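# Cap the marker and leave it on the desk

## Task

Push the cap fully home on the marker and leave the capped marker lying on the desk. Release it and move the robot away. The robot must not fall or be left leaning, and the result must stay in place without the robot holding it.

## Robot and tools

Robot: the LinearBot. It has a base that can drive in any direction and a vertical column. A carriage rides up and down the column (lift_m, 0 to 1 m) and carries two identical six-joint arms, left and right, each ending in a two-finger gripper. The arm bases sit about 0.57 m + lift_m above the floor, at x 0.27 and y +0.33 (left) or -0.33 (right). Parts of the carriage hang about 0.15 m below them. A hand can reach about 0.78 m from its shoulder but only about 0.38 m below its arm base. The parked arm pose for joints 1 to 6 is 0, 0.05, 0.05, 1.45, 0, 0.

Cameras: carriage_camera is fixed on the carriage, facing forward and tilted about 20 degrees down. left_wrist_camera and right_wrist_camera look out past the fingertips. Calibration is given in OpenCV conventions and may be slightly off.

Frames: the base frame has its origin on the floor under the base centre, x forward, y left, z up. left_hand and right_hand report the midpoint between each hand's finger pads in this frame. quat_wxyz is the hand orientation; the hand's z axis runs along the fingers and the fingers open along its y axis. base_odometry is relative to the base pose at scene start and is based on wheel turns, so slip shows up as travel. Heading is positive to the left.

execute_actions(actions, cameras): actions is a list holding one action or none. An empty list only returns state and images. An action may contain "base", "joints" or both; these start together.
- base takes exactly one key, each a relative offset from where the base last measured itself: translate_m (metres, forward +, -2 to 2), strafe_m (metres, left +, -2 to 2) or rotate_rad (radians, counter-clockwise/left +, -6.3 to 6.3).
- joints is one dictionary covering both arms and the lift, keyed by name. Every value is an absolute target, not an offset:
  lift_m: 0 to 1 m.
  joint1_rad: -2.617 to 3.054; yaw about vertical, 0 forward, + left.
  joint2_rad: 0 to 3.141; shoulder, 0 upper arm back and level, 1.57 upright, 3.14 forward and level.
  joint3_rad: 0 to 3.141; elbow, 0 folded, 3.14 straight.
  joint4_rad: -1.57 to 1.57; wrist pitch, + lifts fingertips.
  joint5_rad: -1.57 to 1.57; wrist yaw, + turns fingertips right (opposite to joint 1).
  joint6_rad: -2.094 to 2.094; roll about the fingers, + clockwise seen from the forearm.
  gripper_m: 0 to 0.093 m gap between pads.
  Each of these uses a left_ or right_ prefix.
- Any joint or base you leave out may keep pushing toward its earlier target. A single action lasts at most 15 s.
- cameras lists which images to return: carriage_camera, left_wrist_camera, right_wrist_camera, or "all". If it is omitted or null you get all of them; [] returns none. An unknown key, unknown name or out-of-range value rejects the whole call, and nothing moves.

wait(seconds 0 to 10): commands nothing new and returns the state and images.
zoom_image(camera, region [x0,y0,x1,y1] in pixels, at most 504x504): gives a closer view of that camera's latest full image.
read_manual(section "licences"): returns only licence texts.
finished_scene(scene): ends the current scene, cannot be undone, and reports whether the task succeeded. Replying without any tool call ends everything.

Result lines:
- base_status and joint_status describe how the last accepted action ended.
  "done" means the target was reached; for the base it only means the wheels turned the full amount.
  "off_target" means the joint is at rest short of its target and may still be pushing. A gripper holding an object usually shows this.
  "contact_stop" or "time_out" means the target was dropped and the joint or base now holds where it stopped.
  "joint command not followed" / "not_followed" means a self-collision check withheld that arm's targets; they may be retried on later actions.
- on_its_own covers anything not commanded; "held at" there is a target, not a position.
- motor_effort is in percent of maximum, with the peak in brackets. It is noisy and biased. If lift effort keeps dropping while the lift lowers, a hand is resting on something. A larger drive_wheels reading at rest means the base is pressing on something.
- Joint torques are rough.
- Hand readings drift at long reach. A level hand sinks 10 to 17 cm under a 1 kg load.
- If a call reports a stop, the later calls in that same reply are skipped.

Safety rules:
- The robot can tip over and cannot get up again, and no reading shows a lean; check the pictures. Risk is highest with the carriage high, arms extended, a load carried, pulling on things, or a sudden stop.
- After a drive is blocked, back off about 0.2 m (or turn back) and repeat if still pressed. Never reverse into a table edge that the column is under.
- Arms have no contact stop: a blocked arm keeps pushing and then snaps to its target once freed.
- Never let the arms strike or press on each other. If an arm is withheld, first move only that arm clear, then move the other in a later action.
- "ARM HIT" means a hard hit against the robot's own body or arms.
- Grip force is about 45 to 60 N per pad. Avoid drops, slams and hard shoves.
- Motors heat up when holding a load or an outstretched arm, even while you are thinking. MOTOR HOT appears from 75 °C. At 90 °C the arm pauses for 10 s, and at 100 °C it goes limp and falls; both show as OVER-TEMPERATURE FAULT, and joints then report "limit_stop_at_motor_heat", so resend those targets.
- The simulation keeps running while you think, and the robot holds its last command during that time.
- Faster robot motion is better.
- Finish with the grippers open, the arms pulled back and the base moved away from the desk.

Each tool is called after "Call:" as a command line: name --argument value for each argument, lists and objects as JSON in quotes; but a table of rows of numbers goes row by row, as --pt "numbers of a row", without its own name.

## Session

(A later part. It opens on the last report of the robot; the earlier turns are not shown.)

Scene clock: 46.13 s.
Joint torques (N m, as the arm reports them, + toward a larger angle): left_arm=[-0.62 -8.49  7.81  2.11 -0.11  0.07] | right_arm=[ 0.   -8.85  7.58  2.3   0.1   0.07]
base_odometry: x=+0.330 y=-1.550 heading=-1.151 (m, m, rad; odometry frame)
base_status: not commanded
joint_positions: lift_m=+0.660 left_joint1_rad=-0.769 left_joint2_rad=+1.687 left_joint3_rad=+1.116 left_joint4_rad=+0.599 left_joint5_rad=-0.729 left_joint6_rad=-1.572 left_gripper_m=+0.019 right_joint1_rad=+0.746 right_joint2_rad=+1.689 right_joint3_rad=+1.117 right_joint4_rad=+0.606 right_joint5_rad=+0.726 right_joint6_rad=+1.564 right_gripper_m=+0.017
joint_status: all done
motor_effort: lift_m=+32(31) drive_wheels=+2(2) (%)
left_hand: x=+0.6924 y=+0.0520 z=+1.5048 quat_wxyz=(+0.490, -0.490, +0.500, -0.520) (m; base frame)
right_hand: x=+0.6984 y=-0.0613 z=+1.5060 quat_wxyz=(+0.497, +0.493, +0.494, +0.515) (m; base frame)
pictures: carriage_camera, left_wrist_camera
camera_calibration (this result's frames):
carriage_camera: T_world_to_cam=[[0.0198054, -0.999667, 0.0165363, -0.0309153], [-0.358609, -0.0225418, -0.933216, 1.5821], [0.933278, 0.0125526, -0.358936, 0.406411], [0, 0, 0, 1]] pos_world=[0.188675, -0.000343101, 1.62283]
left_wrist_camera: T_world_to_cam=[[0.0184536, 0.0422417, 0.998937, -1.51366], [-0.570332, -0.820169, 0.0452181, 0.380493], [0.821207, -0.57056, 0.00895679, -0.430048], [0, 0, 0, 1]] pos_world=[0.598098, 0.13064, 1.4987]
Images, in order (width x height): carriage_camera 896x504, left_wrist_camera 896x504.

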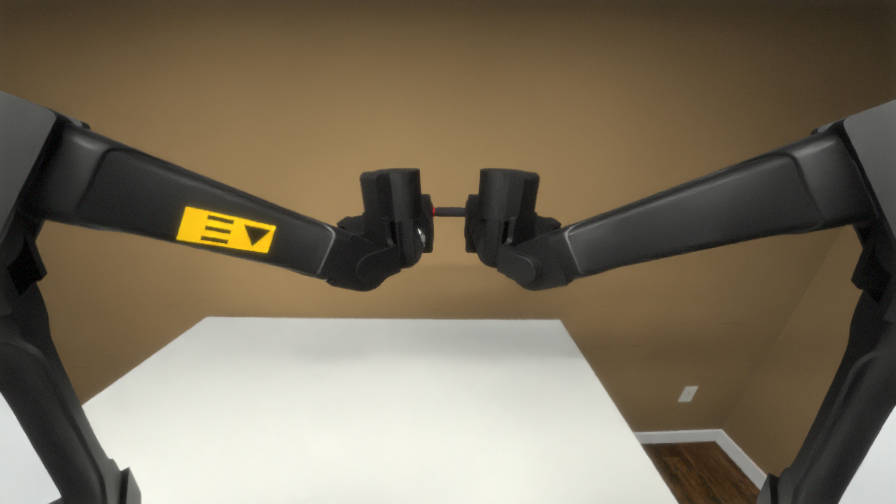

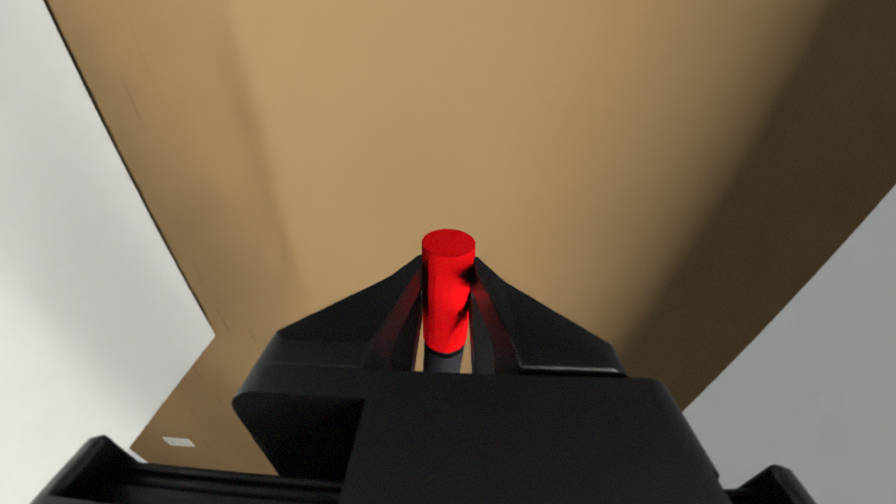

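Call:
execute_actions --actions '[{"joints":{"left_gripper_m":0.07}}]' --cameras '[]'

Call:
execute_actions --actions '[{"joints":{"left_joint1_rad":0.0,"left_joint5_rad":-0.2}}]' --cameras '[]'

Call:
execute_actions --actions '[{"joints":{"left_joint1_rad":-0.05,"left_joint2_rad":2.02,"left_joint3_rad":1.57,"left_joint4_rad":0.45,"left_joint5_rad":1.53}}]' --cameras '[]'

Call:
execute_actions --actions '[{"joints":{"left_joint1_rad":-0.26,"left_joint5_rad":1.34}}]' --cameras '["carriage_camera","left_wrist_camera"]'

Call:
zoom_image --camera "carriage_camera" --region '[370,170,490,250]'

Scene clock: 50.23 s.
Joint torques (N m, as the arm reports them, + toward a larger angle): left_arm=[-0.58 -8.43  7.76  2.11 -0.12  0.07] | right_arm=[-0.04 -8.81  7.58  2.27  0.1   0.07]
base_odometry: x=+0.330 y=-1.550 heading=-1.151 (m, m, rad; odometry frame)
base_status: not commanded
joint_positions: lift_m=+0.660 left_joint1_rad=-0.769 left_joint2_rad=+1.687 left_joint3_rad=+1.116 left_joint4_rad=+0.599 left_joint5_rad=-0.729 left_joint6_rad=-1.572 left_gripper_m=+0.070 right_joint1_rad=+0.746 right_joint2_rad=+1.689 right_joint3_rad=+1.117 right_joint4_rad=+0.606 right_joint5_rad=+0.726 right_joint6_rad=+1.564 right_gripper_m=+0.017
joint_status: all done
motor_effort: lift_m=+32(31) drive_wheels=+2(2) (%)
left_hand: x=+0.6924 y=+0.0520 z=+1.5048 quat_wxyz=(+0.490, -0.490, +0.500, -0.520) (m; base frame)
right_hand: x=+0.6984 y=-0.0613 z=+1.5060 quat_wxyz=(+0.497, +0.493, +0.494, +0.515) (m; base frame)
pictures: none
No camera images: the call's "cameras" was empty. Leave "cameras" out to get every camera's image.

Scene clock: 51.53 s.
Joint torques (N m, as the arm reports them, + toward a larger angle): left_arm=[-0.6  -8.69  7.85  2.36 -0.04  0.07] | right_arm=[ 0.08 -8.77  7.6   2.28  0.11  0.07]
base_odometry: x=+0.330 y=-1.550 heading=-1.151 (m, m, rad; odometry frame)
base_status: not commanded
joint_positions: lift_m=+0.660 left_joint1_rad=+0.002 left_joint2_rad=+1.687 left_joint3_rad=+1.116 left_joint4_rad=+0.599 left_joint5_rad=-0.208 left_joint6_rad=-1.572 left_gripper_m=+0.070 right_joint1_rad=+0.746 right_joint2_rad=+1.689 right_joint3_rad=+1.117 right_joint4_rad=+0.606 right_joint5_rad=+0.726 right_joint6_rad=+1.564 right_gripper_m=+0.017
joint_status: all done
motor_effort: lift_m=+32(31) drive_wheels=+2(2) (%)
left_hand: x=+0.7908 y=+0.3478 z=+1.5059 quat_wxyz=(+0.556, -0.543, +0.437, -0.453) (m; base frame)
right_hand: x=+0.6984 y=-0.0613 z=+1.5060 quat_wxyz=(+0.497, +0.493, +0.494, +0.515) (m; base frame)
pictures: none
No camera images: the call's "cameras" was empty. Leave "cameras" out to get every camera's image.

Scene clock: 53.33 s.
Joint torques (N m, as the arm reports them, + toward a larger angle): left_arm=[ -0.46 -13.09   9.48   1.77  -0.05   0.06] | right_arm=[-0.06 -8.81  7.62  2.28  0.09  0.08]
base_odometry: x=+0.330 y=-1.550 heading=-1.151 (m, m, rad; odometry frame)
base_status: not commanded
joint_positions: lift_m=+0.660 left_joint1_rad=-0.049 left_joint2_rad=+2.022 left_joint3_rad=+1.565 left_joint4_rad=+0.455 left_joint5_rad=+1.525 left_joint6_rad=-1.572 left_gripper_m=+0.070 right_joint1_rad=+0.746 right_joint2_rad=+1.689 right_joint3_rad=+1.117 right_joint4_rad=+0.606 right_joint5_rad=+0.727 right_joint6_rad=+1.564 right_gripper_m=+0.017
joint_status: all done
motor_effort: lift_m=+32(31) drive_wheels=-3(3) (%)
left_hand: x=+0.7140 y=+0.1172 z=+1.5018 quat_wxyz=(-0.003, +0.000, +0.707, -0.707) (m; base frame)
right_hand: x=+0.6984 y=-0.0614 z=+1.5060 quat_wxyz=(+0.497, +0.493, +0.494, +0.515) (m; base frame)
pictures: none
No camera images: the call's "cameras" was empty. Leave "cameras" out to get every camera's image.

Scene clock: 54.33 s.
Joint torques (N m, as the arm reports them, + toward a larger angle): left_arm=[  0.01 -13.02   9.75   1.94  -0.17   0.07] | right_arm=[-0.05 -8.8   7.61  2.26  0.11  0.08]
base_odometry: x=+0.330 y=-1.550 heading=-1.151 (m, m, rad; odometry frame)
base_status: not commanded
joint_positions: lift_m=+0.660 left_joint1_rad=-0.265 left_joint2_rad=+2.022 left_joint3_rad=+1.565 left_joint4_rad=+0.455 left_joint5_rad=+1.346 left_joint6_rad=-1.572 left_gripper_m=+0.070 right_joint1_rad=+0.746 right_joint2_rad=+1.689 right_joint3_rad=+1.117 right_joint4_rad=+0.606 right_joint5_rad=+0.727 right_joint6_rad=+1.564 right_gripper_m=+0.017
joint_status: all done
motor_effort: lift_m=+31(32) drive_wheels=-3(3) (%)
left_hand: x=+0.6923 y=+0.0202 z=+1.5017 quat_wxyz=(-0.015, +0.013, +0.707, -0.707) (m; base frame)
right_hand: x=+0.6984 y=-0.0614 z=+1.5060 quat_wxyz=(+0.497, +0.493, +0.494, +0.515) (m; base frame)
pictures: carriage_camera, left_wrist_camera
camera_calibration (this result's frames):
carriage_camera: T_world_to_cam=[[0.0198054, -0.999667, 0.0165363, -0.0309153], [-0.358609, -0.0225418, -0.933216, 1.5821], [0.933278, 0.0125526, -0.358936, 0.406411], [0, 0, 0, 1]] pos_world=[0.188675, -0.000343101, 1.62283]
left_wrist_camera: T_world_to_cam=[[0.0250349, -0.0394729, 0.998907, -1.51206], [-0.820842, 0.569528, 0.0430777, 0.503078], [-0.570606, -0.821024, -0.0181429, 0.561178], [0, 0, 0, 1]] pos_world=[0.771014, 0.114538, 1.49892]
Images, in order (width x height): carriage_camera 896x504, left_wrist_camera 896x504.

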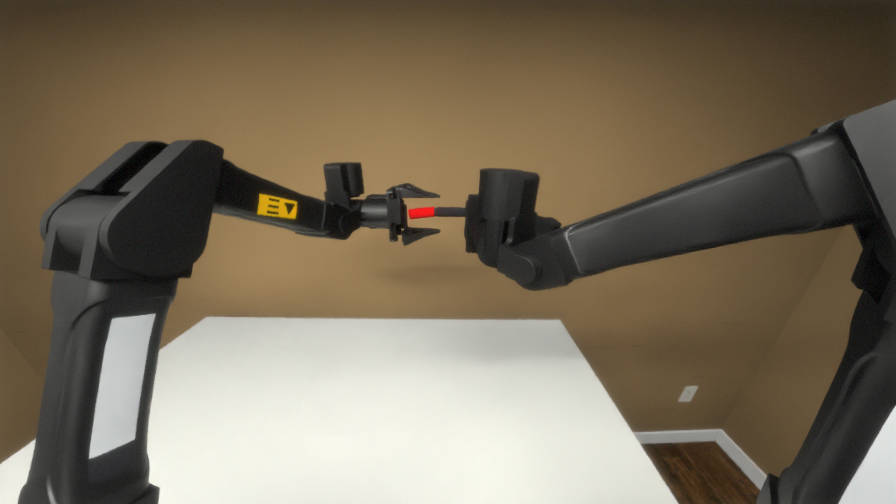

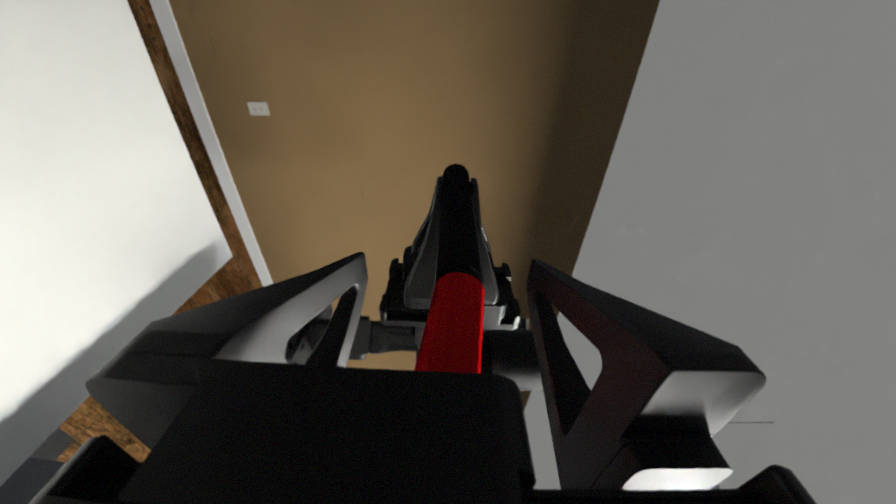

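Region (370, 170, 490, 250) of carriage_camera's 896x504 image, scaled by 4.200, with more detail than that image has.

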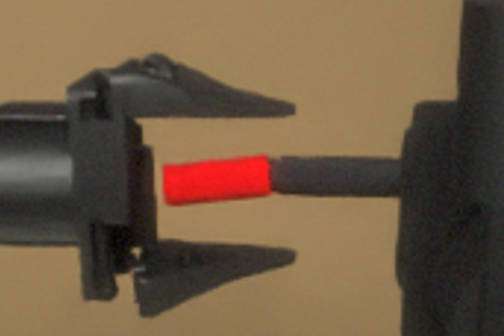

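Call:
execute_actions --actions '[{"joints":{"left_joint1_rad":-0.312,"left_joint5_rad":1.26,"right_joint5_rad":0.775,"left_joint4_rad":0.49}}]' --cameras '["left_wrist_camera"]'

Call:
execute_actions --actions '[{"joints":{"left_gripper_m":0}}]' --cameras '["carriage_camera","left_wrist_camera"]'

Call:
zoom_image --camera "carriage_camera" --region '[370,170,490,250]'

Scene clock: 58.17 s.
Joint torques (N m, as the arm reports them, + toward a larger angle): left_arm=[ -0.4  -13.17   9.65   2.14  -0.17   0.08] | right_arm=[ 0.   -8.79  7.6   2.23  0.09  0.07]
base_odometry: x=+0.330 y=-1.550 heading=-1.151 (m, m, rad; odometry frame)
base_status: not commanded
joint_positions: lift_m=+0.660 left_joint1_rad=-0.314 left_joint2_rad=+2.022 left_joint3_rad=+1.565 left_joint4_rad=+0.483 left_joint5_rad=+1.266 left_joint6_rad=-1.572 left_gripper_m=+0.070 right_joint1_rad=+0.746 right_joint2_rad=+1.689 right_joint3_rad=+1.117 right_joint4_rad=+0.606 right_joint5_rad=+0.766 right_joint6_rad=+1.564 right_gripper_m=+0.017
joint_status: all done
motor_effort: lift_m=+32(32) drive_wheels=-3(3) (%)
left_hand: x=+0.6914 y=-0.0011 z=+1.5053 quat_wxyz=(+0.005, +0.011, +0.704, -0.710) (m; base frame)
right_hand: x=+0.6984 y=-0.0681 z=+1.5058 quat_wxyz=(+0.507, +0.503, +0.484, +0.505) (m; base frame)
pictures: left_wrist_camera
camera_calibration (this result's frames):
left_wrist_camera: T_world_to_cam=[[-0.000979109, -0.0300372, 0.999548, -1.49941], [-0.839261, 0.543508, 0.0155107, 0.568504], [-0.543728, -0.838867, -0.0257412, 0.536103], [0, 0, 0, 1]] pos_world=[0.767149, 0.0956953, 1.50371]
Images, in order (width x height): left_wrist_camera 896x504.

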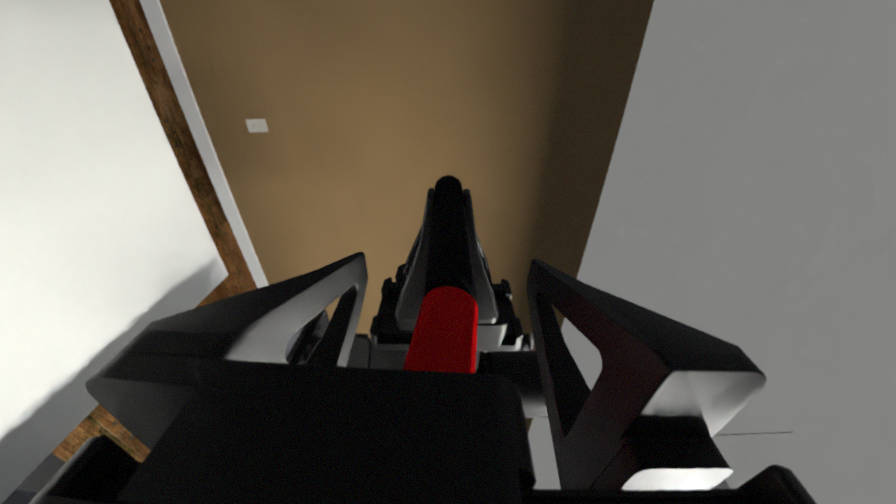

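Scene clock: 58.83 s.
Joint torques (N m, as the arm reports them, + toward a larger angle): left_arm=[ -0.37 -13.21   9.73   2.09  -0.17   0.07] | right_arm=[-0.03 -8.79  7.56  2.28  0.09  0.09]
base_odometry: x=+0.330 y=-1.550 heading=-1.151 (m, m, rad; odometry frame)
base_status: not commanded
joint_positions: lift_m=+0.660 left_joint1_rad=-0.314 left_joint2_rad=+2.022 left_joint3_rad=+1.565 left_joint4_rad=+0.484 left_joint5_rad=+1.265 left_joint6_rad=-1.572 left_gripper_m=+0.018 right_joint1_rad=+0.746 right_joint2_rad=+1.689 right_joint3_rad=+1.117 right_joint4_rad=+0.603 right_joint5_rad=+0.767 right_joint6_rad=+1.562 right_gripper_m=+0.017
joint_status: left_gripper_m off_target (ended at +0.018, target +0.000)
motor_effort: lift_m=+31(31) drive_wheels=-3(3) (%)
left_hand: x=+0.6915 y=-0.0011 z=+1.5053 quat_wxyz=(+0.006, +0.011, +0.704, -0.710) (m; base frame)
right_hand: x=+0.6984 y=-0.0683 z=+1.5053 quat_wxyz=(+0.508, +0.503, +0.486, +0.504) (m; base frame)
pictures: carriage_camera, left_wrist_camera
camera_calibration (this result's frames):
carriage_camera: T_world_to_cam=[[0.0198054, -0.999667, 0.0165363, -0.0309153], [-0.358609, -0.0225418, -0.933216, 1.5821], [0.933278, 0.0125526, -0.358936, 0.406411], [0, 0, 0, 1]] pos_world=[0.188675, -0.000343101, 1.62283]
left_wrist_camera: T_world_to_cam=[[-0.00132729, -0.0299104, 0.999552, -1.49922], [-0.839474, 0.543189, 0.0151396, 0.569262], [-0.543399, -0.839077, -0.02583, 0.536045], [0, 0, 0, 1]] pos_world=[0.767177, 0.0957239, 1.50378]
Images, in order (width x height): carriage_camera 896x504, left_wrist_camera 896x504.

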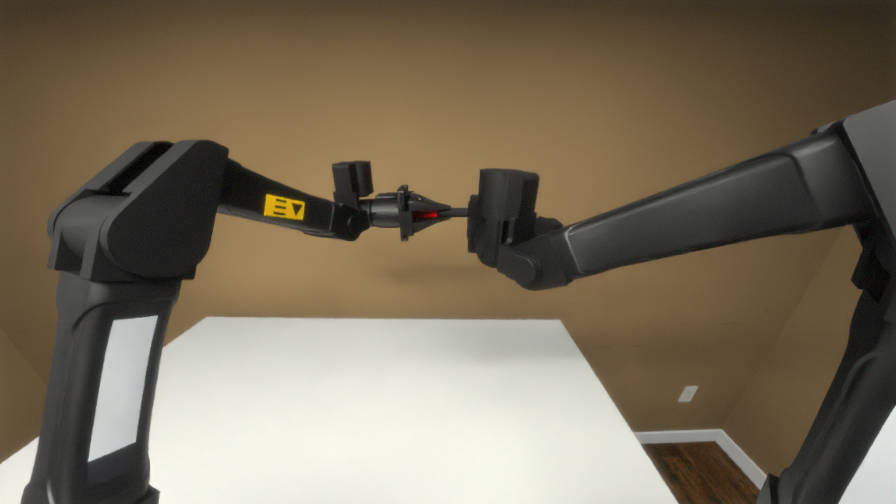

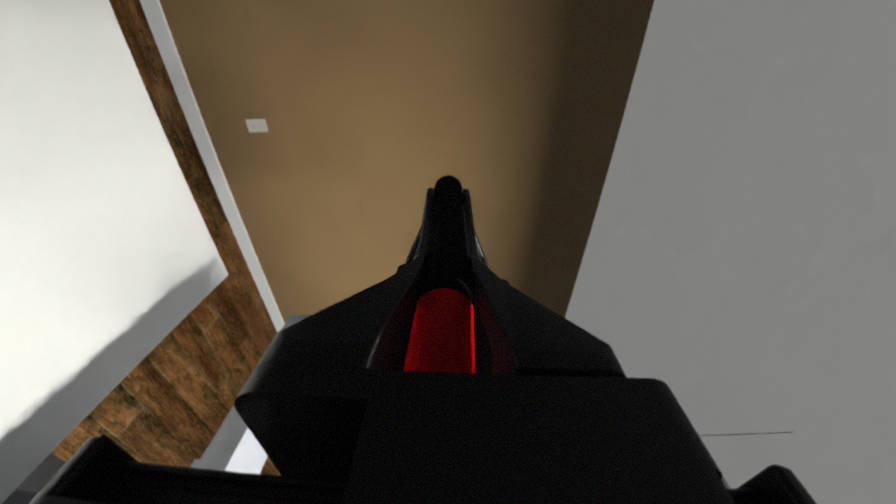

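Region (370, 170, 490, 250) of carriage_camera's 896x504 image, scaled by 4.200, with more detail than that image has.

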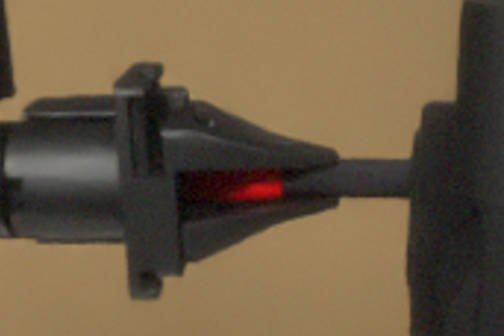

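Call:
execute_actions --actions '[{"joints":{"right_gripper_m":0.08,"lift_m":0.71}}]' --cameras '[]'

Call:
execute_actions --actions '[{"joints":{"right_joint1_rad":0,"right_joint5_rad":0.2}}]' --cameras '[]'

Call:
execute_actions --actions '[{"joints":{"right_joint2_rad":0.05,"right_joint3_rad":0.05,"right_joint4_rad":1.45,"right_joint5_rad":0,"right_joint6_rad":0,"left_joint1_rad":-0.15,"left_joint2_rad":2.117,"left_joint3_rad":0.77,"left_joint4_rad":-0.245,"left_joint5_rad":0.025,"left_joint6_rad":0}}]' --cameras '["left_wrist_camera"]'

Call:
execute_actions --actions '[{"joints":{"lift_m":0.64}}]' --cameras '["left_wrist_camera","carriage_camera"]'

Scene clock: 64.50 s.
Joint torques (N m, as the arm reports them, + toward a larger angle): left_arm=[ -0.56 -12.98   9.75   2.01  -0.14   0.09] | right_arm=[-0.06 -8.76  8.16  2.26  0.09  0.06]
base_odometry: x=+0.330 y=-1.550 heading=-1.151 (m, m, rad; odometry frame)
base_status: not commanded
joint_positions: lift_m=+0.710 left_joint1_rad=-0.314 left_joint2_rad=+2.019 left_joint3_rad=+1.565 left_joint4_rad=+0.490 left_joint5_rad=+1.263 left_joint6_rad=-1.572 left_gripper_m=+0.018 right_joint1_rad=+0.746 right_joint2_rad=+1.689 right_joint3_rad=+1.110 right_joint4_rad=+0.606 right_joint5_rad=+0.768 right_joint6_rad=+1.563 right_gripper_m=+0.080
joint_status: all done
motor_effort: lift_m=+32(40) drive_wheels=+2(3) (%)
left_hand: x=+0.6912 y=-0.0009 z=+1.5576 quat_wxyz=(+0.010, +0.014, +0.703, -0.711) (m; base frame)
right_hand: x=+0.6980 y=-0.0689 z=+1.5528 quat_wxyz=(+0.508, +0.503, +0.486, +0.502) (m; base frame)
pictures: none
No camera images: the call's "cameras" was empty. Leave "cameras" out to get every camera's image.

Scene clock: 65.77 s.
Joint torques (N m, as the arm reports them, + toward a larger angle): left_arm=[ -0.41 -12.84   9.7    2.02  -0.16   0.07] | right_arm=[ 0.26 -9.11  8.38  2.5  -0.11  0.07]
base_odometry: x=+0.330 y=-1.550 heading=-1.151 (m, m, rad; odometry frame)
base_status: not commanded
joint_positions: lift_m=+0.710 left_joint1_rad=-0.314 left_joint2_rad=+2.019 left_joint3_rad=+1.565 left_joint4_rad=+0.490 left_joint5_rad=+1.263 left_joint6_rad=-1.572 left_gripper_m=+0.018 right_joint1_rad=-0.003 right_joint2_rad=+1.689 right_joint3_rad=+1.110 right_joint4_rad=+0.606 right_joint5_rad=+0.211 right_joint6_rad=+1.563 right_gripper_m=+0.080
joint_status: all done
motor_effort: lift_m=+33(33) drive_wheels=+2(2) (%)
left_hand: x=+0.6912 y=-0.0009 z=+1.5576 quat_wxyz=(+0.010, +0.014, +0.703, -0.711) (m; base frame)
right_hand: x=+0.7905 y=-0.3487 z=+1.5540 quat_wxyz=(+0.558, +0.543, +0.438, +0.449) (m; base frame)
pictures: none
No camera images: the call's "cameras" was empty. Leave "cameras" out to get every camera's image.

Scene clock: 67.57 s.
Joint torques (N m, as the arm reports them, + toward a larger angle): left_arm=[-0.82 -8.7   3.76  0.62 -0.12  0.03] | right_arm=[ 0.27  3.37  5.52 -0.12 -0.07  0.04]
base_odometry: x=+0.330 y=-1.550 heading=-1.151 (m, m, rad; odometry frame)
base_status: not commanded
joint_positions: lift_m=+0.710 left_joint1_rad=-0.145 left_joint2_rad=+2.112 left_joint3_rad=+0.774 left_joint4_rad=-0.256 left_joint5_rad=+0.029 left_joint6_rad=-0.004 left_gripper_m=+0.018 right_joint1_rad=-0.003 right_joint2_rad=+0.066 right_joint3_rad=+0.065 right_joint4_rad=+1.450 right_joint5_rad=+0.007 right_joint6_rad=+0.005 right_gripper_m=+0.080
joint_status: all done
motor_effort: lift_m=+33(33) drive_wheels=-3(3) (%)
left_hand: x=+0.5214 y=+0.2680 z=+1.1247 quat_wxyz=(-0.013, +0.070, +0.997, -0.014) (m; base frame)
right_hand: x=+0.2911 y=-0.3127 z=+1.6900 quat_wxyz=(+0.998, +0.004, +0.061, +0.001) (m; base frame)
pictures: left_wrist_camera
camera_calibration (this result's frames):
left_wrist_camera: T_world_to_cam=[[-0.117934, -0.992979, -0.00921538, 0.34253], [-0.82575, 0.0929097, 0.556332, -0.20905], [-0.551569, 0.0732201, -0.830909, 1.32483], [0, 0, 0, 1]] pos_world=[0.598507, 0.262544, 1.22027]
Images, in order (width x height): left_wrist_camera 896x504.

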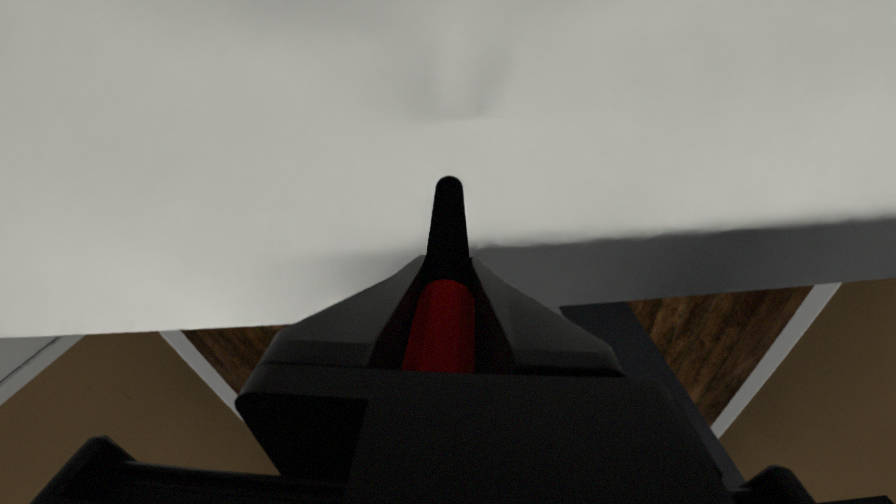

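Scene clock: 68.37 s.
Joint torques (N m, as the arm reports them, + toward a larger angle): left_arm=[-0.81 -9.03  3.86  0.52 -0.13  0.02] | right_arm=[ 0.24  3.33  5.84 -0.13 -0.06  0.05]
base_odometry: x=+0.330 y=-1.550 heading=-1.151 (m, m, rad; odometry frame)
base_status: not commanded
joint_positions: lift_m=+0.640 left_joint1_rad=-0.145 left_joint2_rad=+2.114 left_joint3_rad=+0.774 left_joint4_rad=-0.248 left_joint5_rad=+0.029 left_joint6_rad=-0.004 left_gripper_m=+0.018 right_joint1_rad=-0.003 right_joint2_rad=+0.066 right_joint3_rad=+0.062 right_joint4_rad=+1.450 right_joint5_rad=+0.007 right_joint6_rad=+0.005 right_gripper_m=+0.080
joint_status: all done
motor_effort: lift_m=+30(30) drive_wheels=-3(3) (%)
left_hand: x=+0.5229 y=+0.2679 z=+1.0545 quat_wxyz=(-0.009, +0.070, +0.997, -0.014) (m; base frame)
right_hand: x=+0.2921 y=-0.3126 z=+1.6193 quat_wxyz=(+0.998, +0.004, +0.063, +0.001) (m; base frame)
pictures: carriage_camera, left_wrist_camera
camera_calibration (this result's frames):
carriage_camera: T_world_to_cam=[[0.0198054, -0.999667, 0.0165363, -0.0305869], [-0.358609, -0.0225418, -0.933216, 1.56357], [0.933278, 0.0125526, -0.358936, 0.399282], [0, 0, 0, 1]] pos_world=[0.188675, -0.000343101, 1.60297]
left_wrist_camera: T_world_to_cam=[[-0.117885, -0.992982, -0.00943276, 0.342113], [-0.829124, 0.0931955, 0.551242, -0.161696], [-0.546494, 0.072804, -0.834292, 1.26837], [0, 0, 0, 1]] pos_world=[0.599419, 0.262439, 1.15055]
Images, in order (width x height): carriage_camera 896x504, left_wrist_camera 896x504.

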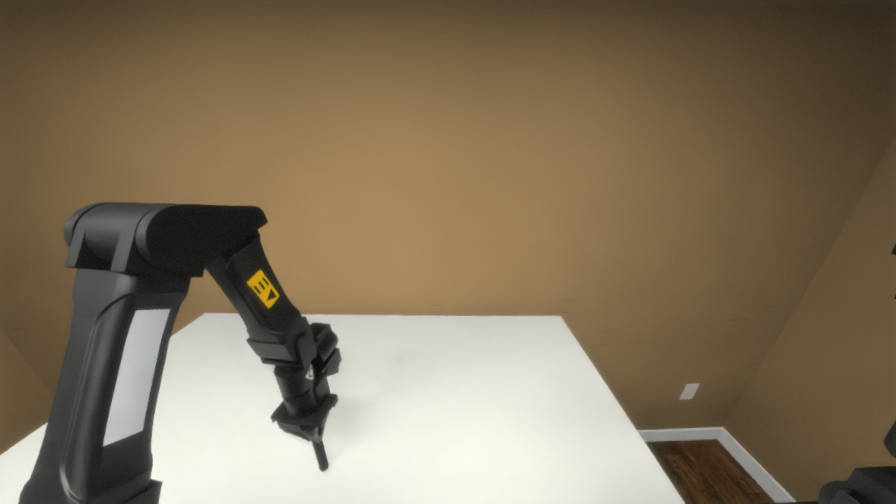

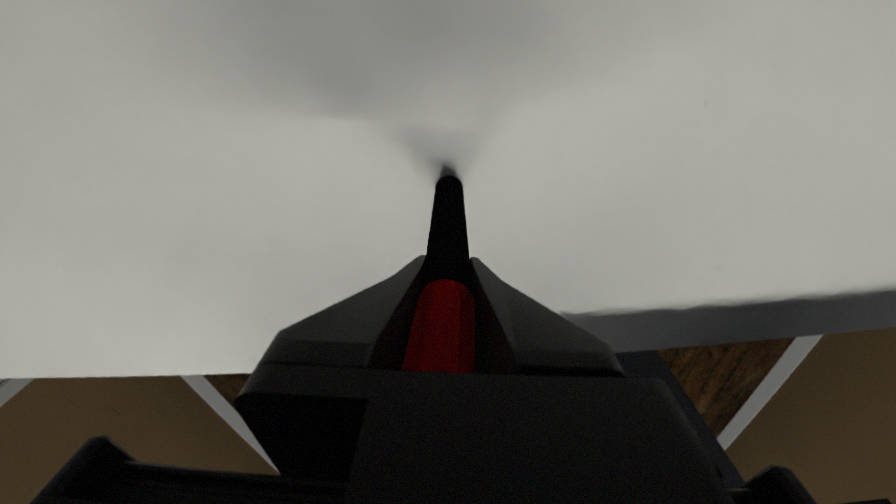

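Call:
execute_actions --actions '[{"joints":{"lift_m":0.626}}]' --cameras '["left_wrist_camera"]'

Scene clock: 69.83 s.
Joint torques (N m, as the arm reports them, + toward a larger angle): left_arm=[-0.76 -5.86  4.09  0.91 -0.1   0.02] | right_arm=[ 0.25  3.38  5.9  -0.11 -0.06  0.05]
base_odometry: x=+0.330 y=-1.550 heading=-1.151 (m, m, rad; odometry frame)
base_status: not commanded
joint_positions: lift_m=+0.626 left_joint1_rad=-0.145 left_joint2_rad=+2.077 left_joint3_rad=+0.774 left_joint4_rad=-0.279 left_joint5_rad=+0.029 left_joint6_rad=-0.004 left_gripper_m=+0.018 right_joint1_rad=-0.003 right_joint2_rad=+0.066 right_joint3_rad=+0.061 right_joint4_rad=+1.450 right_joint5_rad=+0.006 right_joint6_rad=+0.005 right_gripper_m=+0.080
joint_status: all done
motor_effort: lift_m=+24(24) drive_wheels=+2(3) (%)
left_hand: x=+0.5242 y=+0.2677 z=+1.0501 quat_wxyz=(-0.006, +0.070, +0.997, -0.014) (m; base frame)
right_hand: x=+0.2923 y=-0.3125 z=+1.6055 quat_wxyz=(+0.998, +0.003, +0.063, +0.001) (m; base frame)
pictures: left_wrist_camera
camera_calibration (this result's frames):
left_wrist_camera: T_world_to_cam=[[-0.117832, -0.992987, -0.00964986, 0.342303], [-0.832468, 0.0934768, 0.546131, -0.15113], [-0.541399, 0.0723849, -0.837644, 1.26633], [0, 0, 0, 1]] pos_world=[0.600111, 0.262367, 1.14657]
Images, in order (width x height): left_wrist_camera 896x504.

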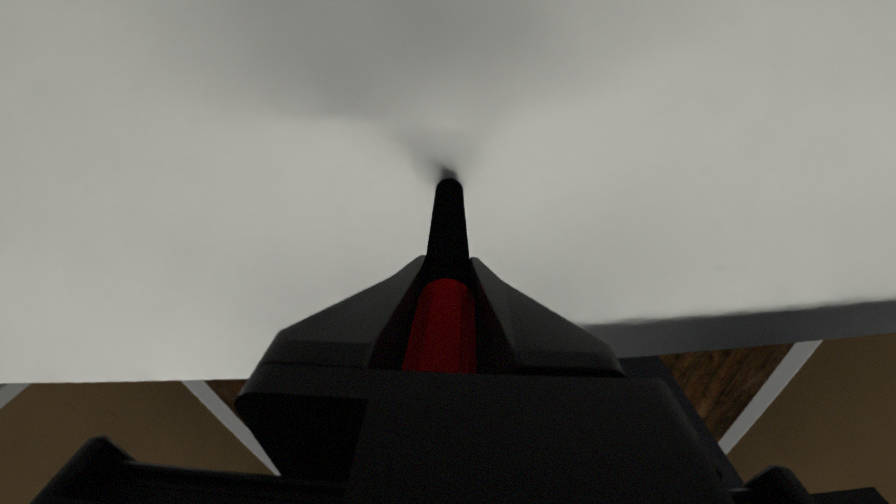

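Call:
execute_actions --actions '[{"joints":{"lift_m":0.633,"left_joint4_rad":-0.26}}]' --cameras '[]'

Call:
execute_actions --actions '[{"joints":{"left_gripper_m":0.025}}]' --cameras '[]'

Call:
execute_actions --actions '[{"joints":{"lift_m":0.664}}]' --cameras '["left_wrist_camera"]'

Scene clock: 72.03 s.
Joint torques (N m, as the arm reports them, + toward a larger angle): left_arm=[-0.91 -7.51  3.89  0.65 -0.12  0.04] | right_arm=[ 0.26  3.34  5.93 -0.11 -0.06  0.04]
base_odometry: x=+0.330 y=-1.550 heading=-1.151 (m, m, rad; odometry frame)
base_status: not commanded
joint_positions: lift_m=+0.633 left_joint1_rad=-0.145 left_joint2_rad=+2.097 left_joint3_rad=+0.774 left_joint4_rad=-0.277 left_joint5_rad=+0.028 left_joint6_rad=-0.004 left_gripper_m=+0.018 right_joint1_rad=-0.003 right_joint2_rad=+0.066 right_joint3_rad=+0.061 right_joint4_rad=+1.450 right_joint5_rad=+0.006 right_joint6_rad=+0.005 right_gripper_m=+0.080
joint_status: all done
motor_effort: lift_m=+33(37) drive_wheels=+2(3) (%)
left_hand: x=+0.5199 y=+0.2684 z=+1.0515 quat_wxyz=(-0.016, +0.070, +0.997, -0.013) (m; base frame)
right_hand: x=+0.2923 y=-0.3125 z=+1.6118 quat_wxyz=(+0.998, +0.003, +0.063, +0.001) (m; base frame)
pictures: none
No camera images: the call's "cameras" was empty. Leave "cameras" out to get every camera's image.

Scene clock: 72.53 s.
Joint torques (N m, as the arm reports them, + toward a larger angle): left_arm=[-0.7  -7.47  3.85  0.61 -0.12  0.03] | right_arm=[ 0.27  3.36  5.88 -0.11 -0.07  0.05]
base_odometry: x=+0.330 y=-1.550 heading=-1.151 (m, m, rad; odometry frame)
base_status: not commanded
joint_positions: lift_m=+0.633 left_joint1_rad=-0.145 left_joint2_rad=+2.097 left_joint3_rad=+0.774 left_joint4_rad=-0.272 left_joint5_rad=+0.028 left_joint6_rad=-0.004 left_gripper_m=+0.025 right_joint1_rad=-0.003 right_joint2_rad=+0.066 right_joint3_rad=+0.061 right_joint4_rad=+1.450 right_joint5_rad=+0.006 right_joint6_rad=+0.005 right_gripper_m=+0.080
joint_status: all done
motor_effort: lift_m=+33(34) drive_wheels=-3(2) (%)
left_hand: x=+0.5212 y=+0.2683 z=+1.0515 quat_wxyz=(-0.013, +0.070, +0.997, -0.013) (m; base frame)
right_hand: x=+0.2923 y=-0.3125 z=+1.6118 quat_wxyz=(+0.998, +0.003, +0.063, +0.001) (m; base frame)
pictures: none
No camera images: the call's "cameras" was empty. Leave "cameras" out to get every camera's image.

Scene clock: 73.17 s.
Joint torques (N m, as the arm reports them, + toward a larger angle): left_arm=[-0.85 -8.72  3.6   0.52 -0.13  0.02] | right_arm=[ 0.26  3.24  5.87 -0.14 -0.05  0.05]
base_odometry: x=+0.330 y=-1.550 heading=-1.151 (m, m, rad; odometry frame)
base_status: not commanded
joint_positions: lift_m=+0.664 left_joint1_rad=-0.145 left_joint2_rad=+2.111 left_joint3_rad=+0.774 left_joint4_rad=-0.265 left_joint5_rad=+0.028 left_joint6_rad=-0.004 left_gripper_m=+0.025 right_joint1_rad=-0.003 right_joint2_rad=+0.066 right_joint3_rad=+0.061 right_joint4_rad=+1.450 right_joint5_rad=+0.006 right_joint6_rad=+0.005 right_gripper_m=+0.080
joint_status: all done
motor_effort: lift_m=+33(40) drive_wheels=-3(3) (%)
left_hand: x=+0.5195 y=+0.2686 z=+1.0790 quat_wxyz=(-0.016, +0.070, +0.997, -0.013) (m; base frame)
right_hand: x=+0.2924 y=-0.3124 z=+1.6428 quat_wxyz=(+0.998, +0.003, +0.063, +0.001) (m; base frame)
pictures: left_wrist_camera
camera_calibration (this result's frames):
left_wrist_camera: T_world_to_cam=[[-0.118053, -0.992947, -0.0109545, 0.344353], [-0.821433, 0.0914508, 0.562925, -0.194235], [-0.557952, 0.0754531, -0.826436, 1.28367], [0, 0, 0, 1]] pos_world=[0.597328, 0.262831, 1.17398]
Images, in order (width x height): left_wrist_camera 896x504.

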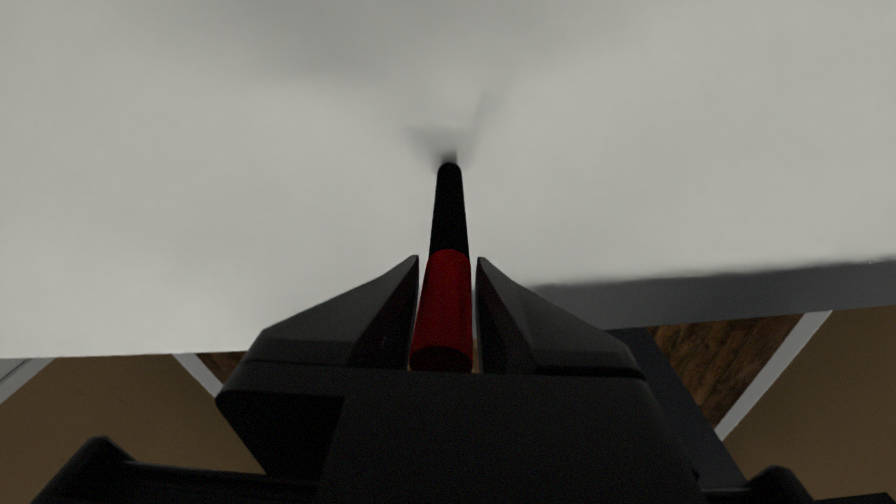

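Call:
execute_actions --actions '[{"joints":{"left_gripper_m":0}}]' --cameras '[]'

Call:
execute_actions --actions '[{"joints":{"left_joint2_rad":2.22,"left_joint3_rad":0.73}}]' --cameras '["left_wrist_camera"]'

Call:
execute_actions --actions '[{"joints":{"left_joint2_rad":2.3,"left_joint3_rad":0.71,"left_joint4_rad":-0.24}}]' --cameras '["left_wrist_camera"]'

Call:
execute_actions --actions '[{"joints":{"left_joint2_rad":2.12,"left_joint3_rad":0.77,"left_joint4_rad":-0.25}}]' --cameras '[]'

Call:
execute_actions --actions '[{"joints":{"lift_m":0.679}}]' --cameras '["left_wrist_camera"]'

Scene clock: 77.00 s.
Joint torques (N m, as the arm reports them, + toward a larger angle): left_arm=[-0.73 -8.68  3.76  0.51 -0.13  0.02] | right_arm=[ 0.25  3.34  5.91 -0.11 -0.06  0.05]
base_odometry: x=+0.330 y=-1.550 heading=-1.151 (m, m, rad; odometry frame)
base_status: not commanded
joint_positions: lift_m=+0.664 left_joint1_rad=-0.145 left_joint2_rad=+2.111 left_joint3_rad=+0.774 left_joint4_rad=-0.265 left_joint5_rad=+0.028 left_joint6_rad=-0.004 left_gripper_m=+0.019 right_joint1_rad=-0.003 right_joint2_rad=+0.066 right_joint3_rad=+0.061 right_joint4_rad=+1.450 right_joint5_rad=+0.006 right_joint6_rad=+0.005 right_gripper_m=+0.080
joint_status: left_gripper_m off_target (ended at +0.019, target +0.000)
motor_effort: lift_m=+33(33) drive_wheels=-3(3) (%)
left_hand: x=+0.5195 y=+0.2686 z=+1.0790 quat_wxyz=(-0.016, +0.070, +0.997, -0.013) (m; base frame)
right_hand: x=+0.2924 y=-0.3124 z=+1.6428 quat_wxyz=(+0.998, +0.003, +0.063, +0.001) (m; base frame)
pictures: none
No camera images: the call's "cameras" was empty. Leave "cameras" out to get every camera's image.

Scene clock: 77.67 s.
Joint torques (N m, as the arm reports them, + toward a larger angle): left_arm=[-0.71 -1.52  1.04  0.35 -0.06  0.03] | right_arm=[ 0.25  3.33  5.92 -0.12 -0.06  0.05]
base_odometry: x=+0.330 y=-1.550 heading=-1.151 (m, m, rad; odometry frame)
base_status: not commanded
joint_positions: lift_m=+0.664 left_joint1_rad=-0.145 left_joint2_rad=+2.124 left_joint3_rad=+0.762 left_joint4_rad=-0.249 left_joint5_rad=+0.023 left_joint6_rad=-0.004 left_gripper_m=+0.019 right_joint1_rad=-0.003 right_joint2_rad=+0.066 right_joint3_rad=+0.061 right_joint4_rad=+1.450 right_joint5_rad=+0.006 right_joint6_rad=+0.005 right_gripper_m=+0.080
joint_status: left_joint2_rad off_target (ended at +2.124, target +2.220); the others done
motor_effort: lift_m=+30(33) drive_wheels=-3(2) (%)
left_hand: x=+0.5145 y=+0.2702 z=+1.0745 quat_wxyz=(-0.021, +0.070, +0.997, -0.010) (m; base frame)
right_hand: x=+0.2924 y=-0.3124 z=+1.6430 quat_wxyz=(+0.998, +0.003, +0.063, +0.001) (m; base frame)
pictures: left_wrist_camera
camera_calibration (this result's frames):
left_wrist_camera: T_world_to_cam=[[-0.118347, -0.992841, -0.0161616, 0.351012], [-0.816475, 0.088035, 0.57063, -0.205871], [-0.565122, 0.0807276, -0.821048, 1.2735], [0, 0, 0, 1]] pos_world=[0.593138, 0.263816, 1.16876]
Images, in order (width x height): left_wrist_camera 896x504.

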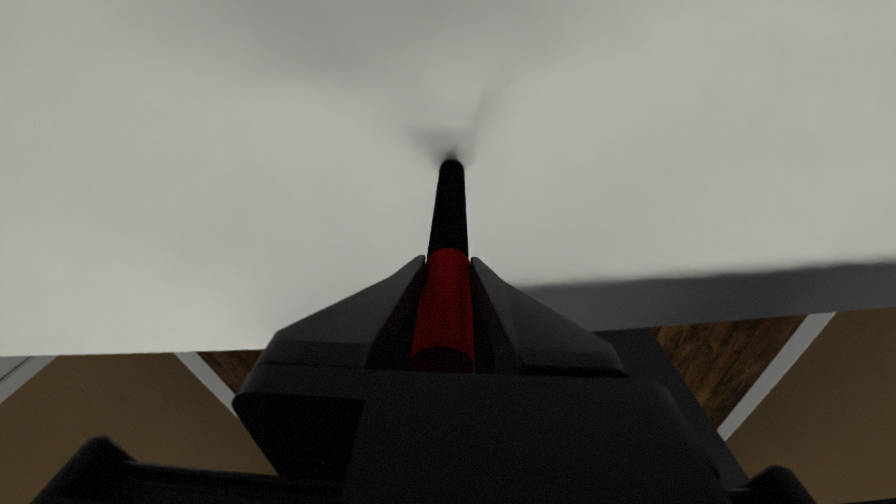

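Scene clock: 78.27 s.
Joint torques (N m, as the arm reports them, + toward a larger angle): left_arm=[-0.71  4.08 -0.96  0.45 -0.07  0.04] | right_arm=[ 0.24  3.35  5.89 -0.11 -0.05  0.05]
base_odometry: x=+0.330 y=-1.550 heading=-1.151 (m, m, rad; odometry frame)
base_status: not commanded
joint_positions: lift_m=+0.664 left_joint1_rad=-0.145 left_joint2_rad=+2.134 left_joint3_rad=+0.762 left_joint4_rad=-0.238 left_joint5_rad=+0.023 left_joint6_rad=-0.004 left_gripper_m=+0.019 right_joint1_rad=-0.003 right_joint2_rad=+0.066 right_joint3_rad=+0.061 right_joint4_rad=+1.450 right_joint5_rad=+0.006 right_joint6_rad=+0.005 right_gripper_m=+0.080
joint_status: left_joint2_rad off_target (ended at +2.134, target +2.300); the others done
motor_effort: lift_m=+26(30) drive_wheels=-3(3) (%)
left_hand: x=+0.5146 y=+0.2701 z=+1.0724 quat_wxyz=(-0.021, +0.070, +0.997, -0.010) (m; base frame)
right_hand: x=+0.2924 y=-0.3124 z=+1.6434 quat_wxyz=(+0.998, +0.003, +0.063, +0.001) (m; base frame)
pictures: left_wrist_camera
camera_calibration (this result's frames):
left_wrist_camera: T_world_to_cam=[[-0.11832, -0.99285, -0.0157604, 0.350467], [-0.816875, 0.0883005, 0.570016, -0.203742], [-0.564548, 0.0803187, -0.821483, 1.27212], [0, 0, 0, 1]] pos_world=[0.593209, 0.263777, 1.16668]
Images, in order (width x height): left_wrist_camera 896x504.

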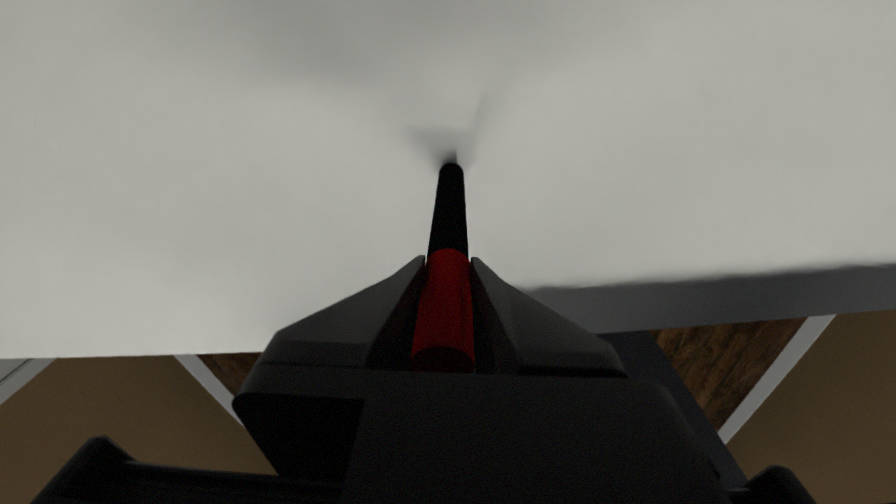

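Scene clock: 79.03 s.
Joint torques (N m, as the arm reports them, + toward a larger angle): left_arm=[-0.75 -9.73  2.84  0.58 -0.08  0.04] | right_arm=[ 0.23  3.3   5.88 -0.09 -0.05  0.04]
base_odometry: x=+0.330 y=-1.550 heading=-1.151 (m, m, rad; odometry frame)
base_status: not commanded
joint_positions: lift_m=+0.664 left_joint1_rad=-0.145 left_joint2_rad=+2.127 left_joint3_rad=+0.784 left_joint4_rad=-0.262 left_joint5_rad=+0.023 left_joint6_rad=-0.004 left_gripper_m=+0.019 right_joint1_rad=-0.003 right_joint2_rad=+0.066 right_joint3_rad=+0.061 right_joint4_rad=+1.450 right_joint5_rad=+0.006 right_joint6_rad=+0.005 right_gripper_m=+0.080
joint_status: all done
motor_effort: lift_m=+26(26) drive_wheels=+2(3) (%)
left_hand: x=+0.5210 y=+0.2691 z=+1.0767 quat_wxyz=(-0.018, +0.070, +0.997, -0.010) (m; base frame)
right_hand: x=+0.2924 y=-0.3124 z=+1.6433 quat_wxyz=(+0.998, +0.003, +0.063, +0.001) (m; base frame)
pictures: none
No camera images: the call's "cameras" was empty. Leave "cameras" out to get every camera's image.

Scene clock: 79.57 s.
Joint torques (N m, as the arm reports them, + toward a larger angle): left_arm=[-0.79 -9.42  2.99  0.55 -0.08  0.01] | right_arm=[ 0.29  3.24  5.87 -0.12 -0.05  0.04]
base_odometry: x=+0.330 y=-1.550 heading=-1.151 (m, m, rad; odometry frame)
base_status: not commanded
joint_positions: lift_m=+0.679 left_joint1_rad=-0.145 left_joint2_rad=+2.124 left_joint3_rad=+0.782 left_joint4_rad=-0.257 left_joint5_rad=+0.023 left_joint6_rad=-0.004 left_gripper_m=+0.019 right_joint1_rad=-0.003 right_joint2_rad=+0.066 right_joint3_rad=+0.061 right_joint4_rad=+1.450 right_joint5_rad=+0.006 right_joint6_rad=+0.005 right_gripper_m=+0.080
joint_status: all done
motor_effort: lift_m=+33(40) drive_wheels=+2(2) (%)
left_hand: x=+0.5223 y=+0.2690 z=+1.0917 quat_wxyz=(-0.015, +0.070, +0.997, -0.011) (m; base frame)
right_hand: x=+0.2924 y=-0.3124 z=+1.6578 quat_wxyz=(+0.998, +0.003, +0.063, +0.001) (m; base frame)
pictures: left_wrist_camera
camera_calibration (this result's frames):
left_wrist_camera: T_world_to_cam=[[-0.118132, -0.992878, -0.0154367, 0.350124], [-0.8237, 0.0892973, 0.55995, -0.194163], [-0.554584, 0.0788632, -0.828382, 1.29512], [0, 0, 0, 1]] pos_world=[0.599681, 0.262832, 1.18698]
Images, in order (width x height): left_wrist_camera 896x504.

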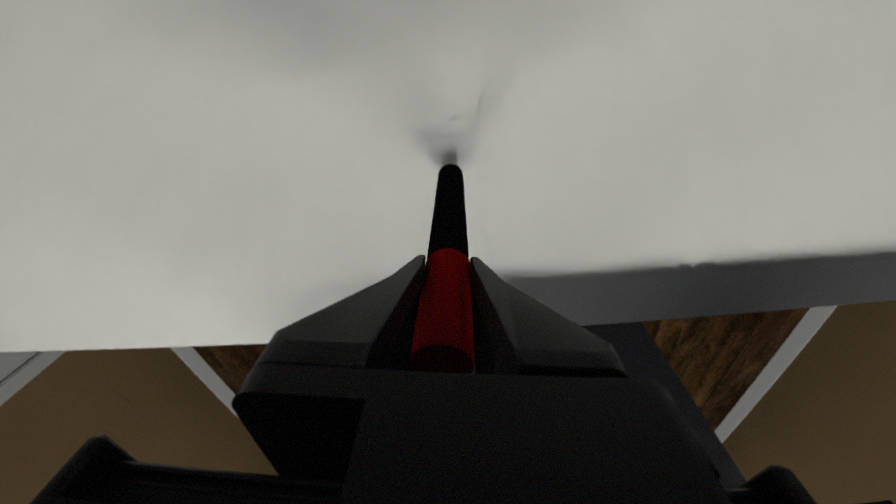

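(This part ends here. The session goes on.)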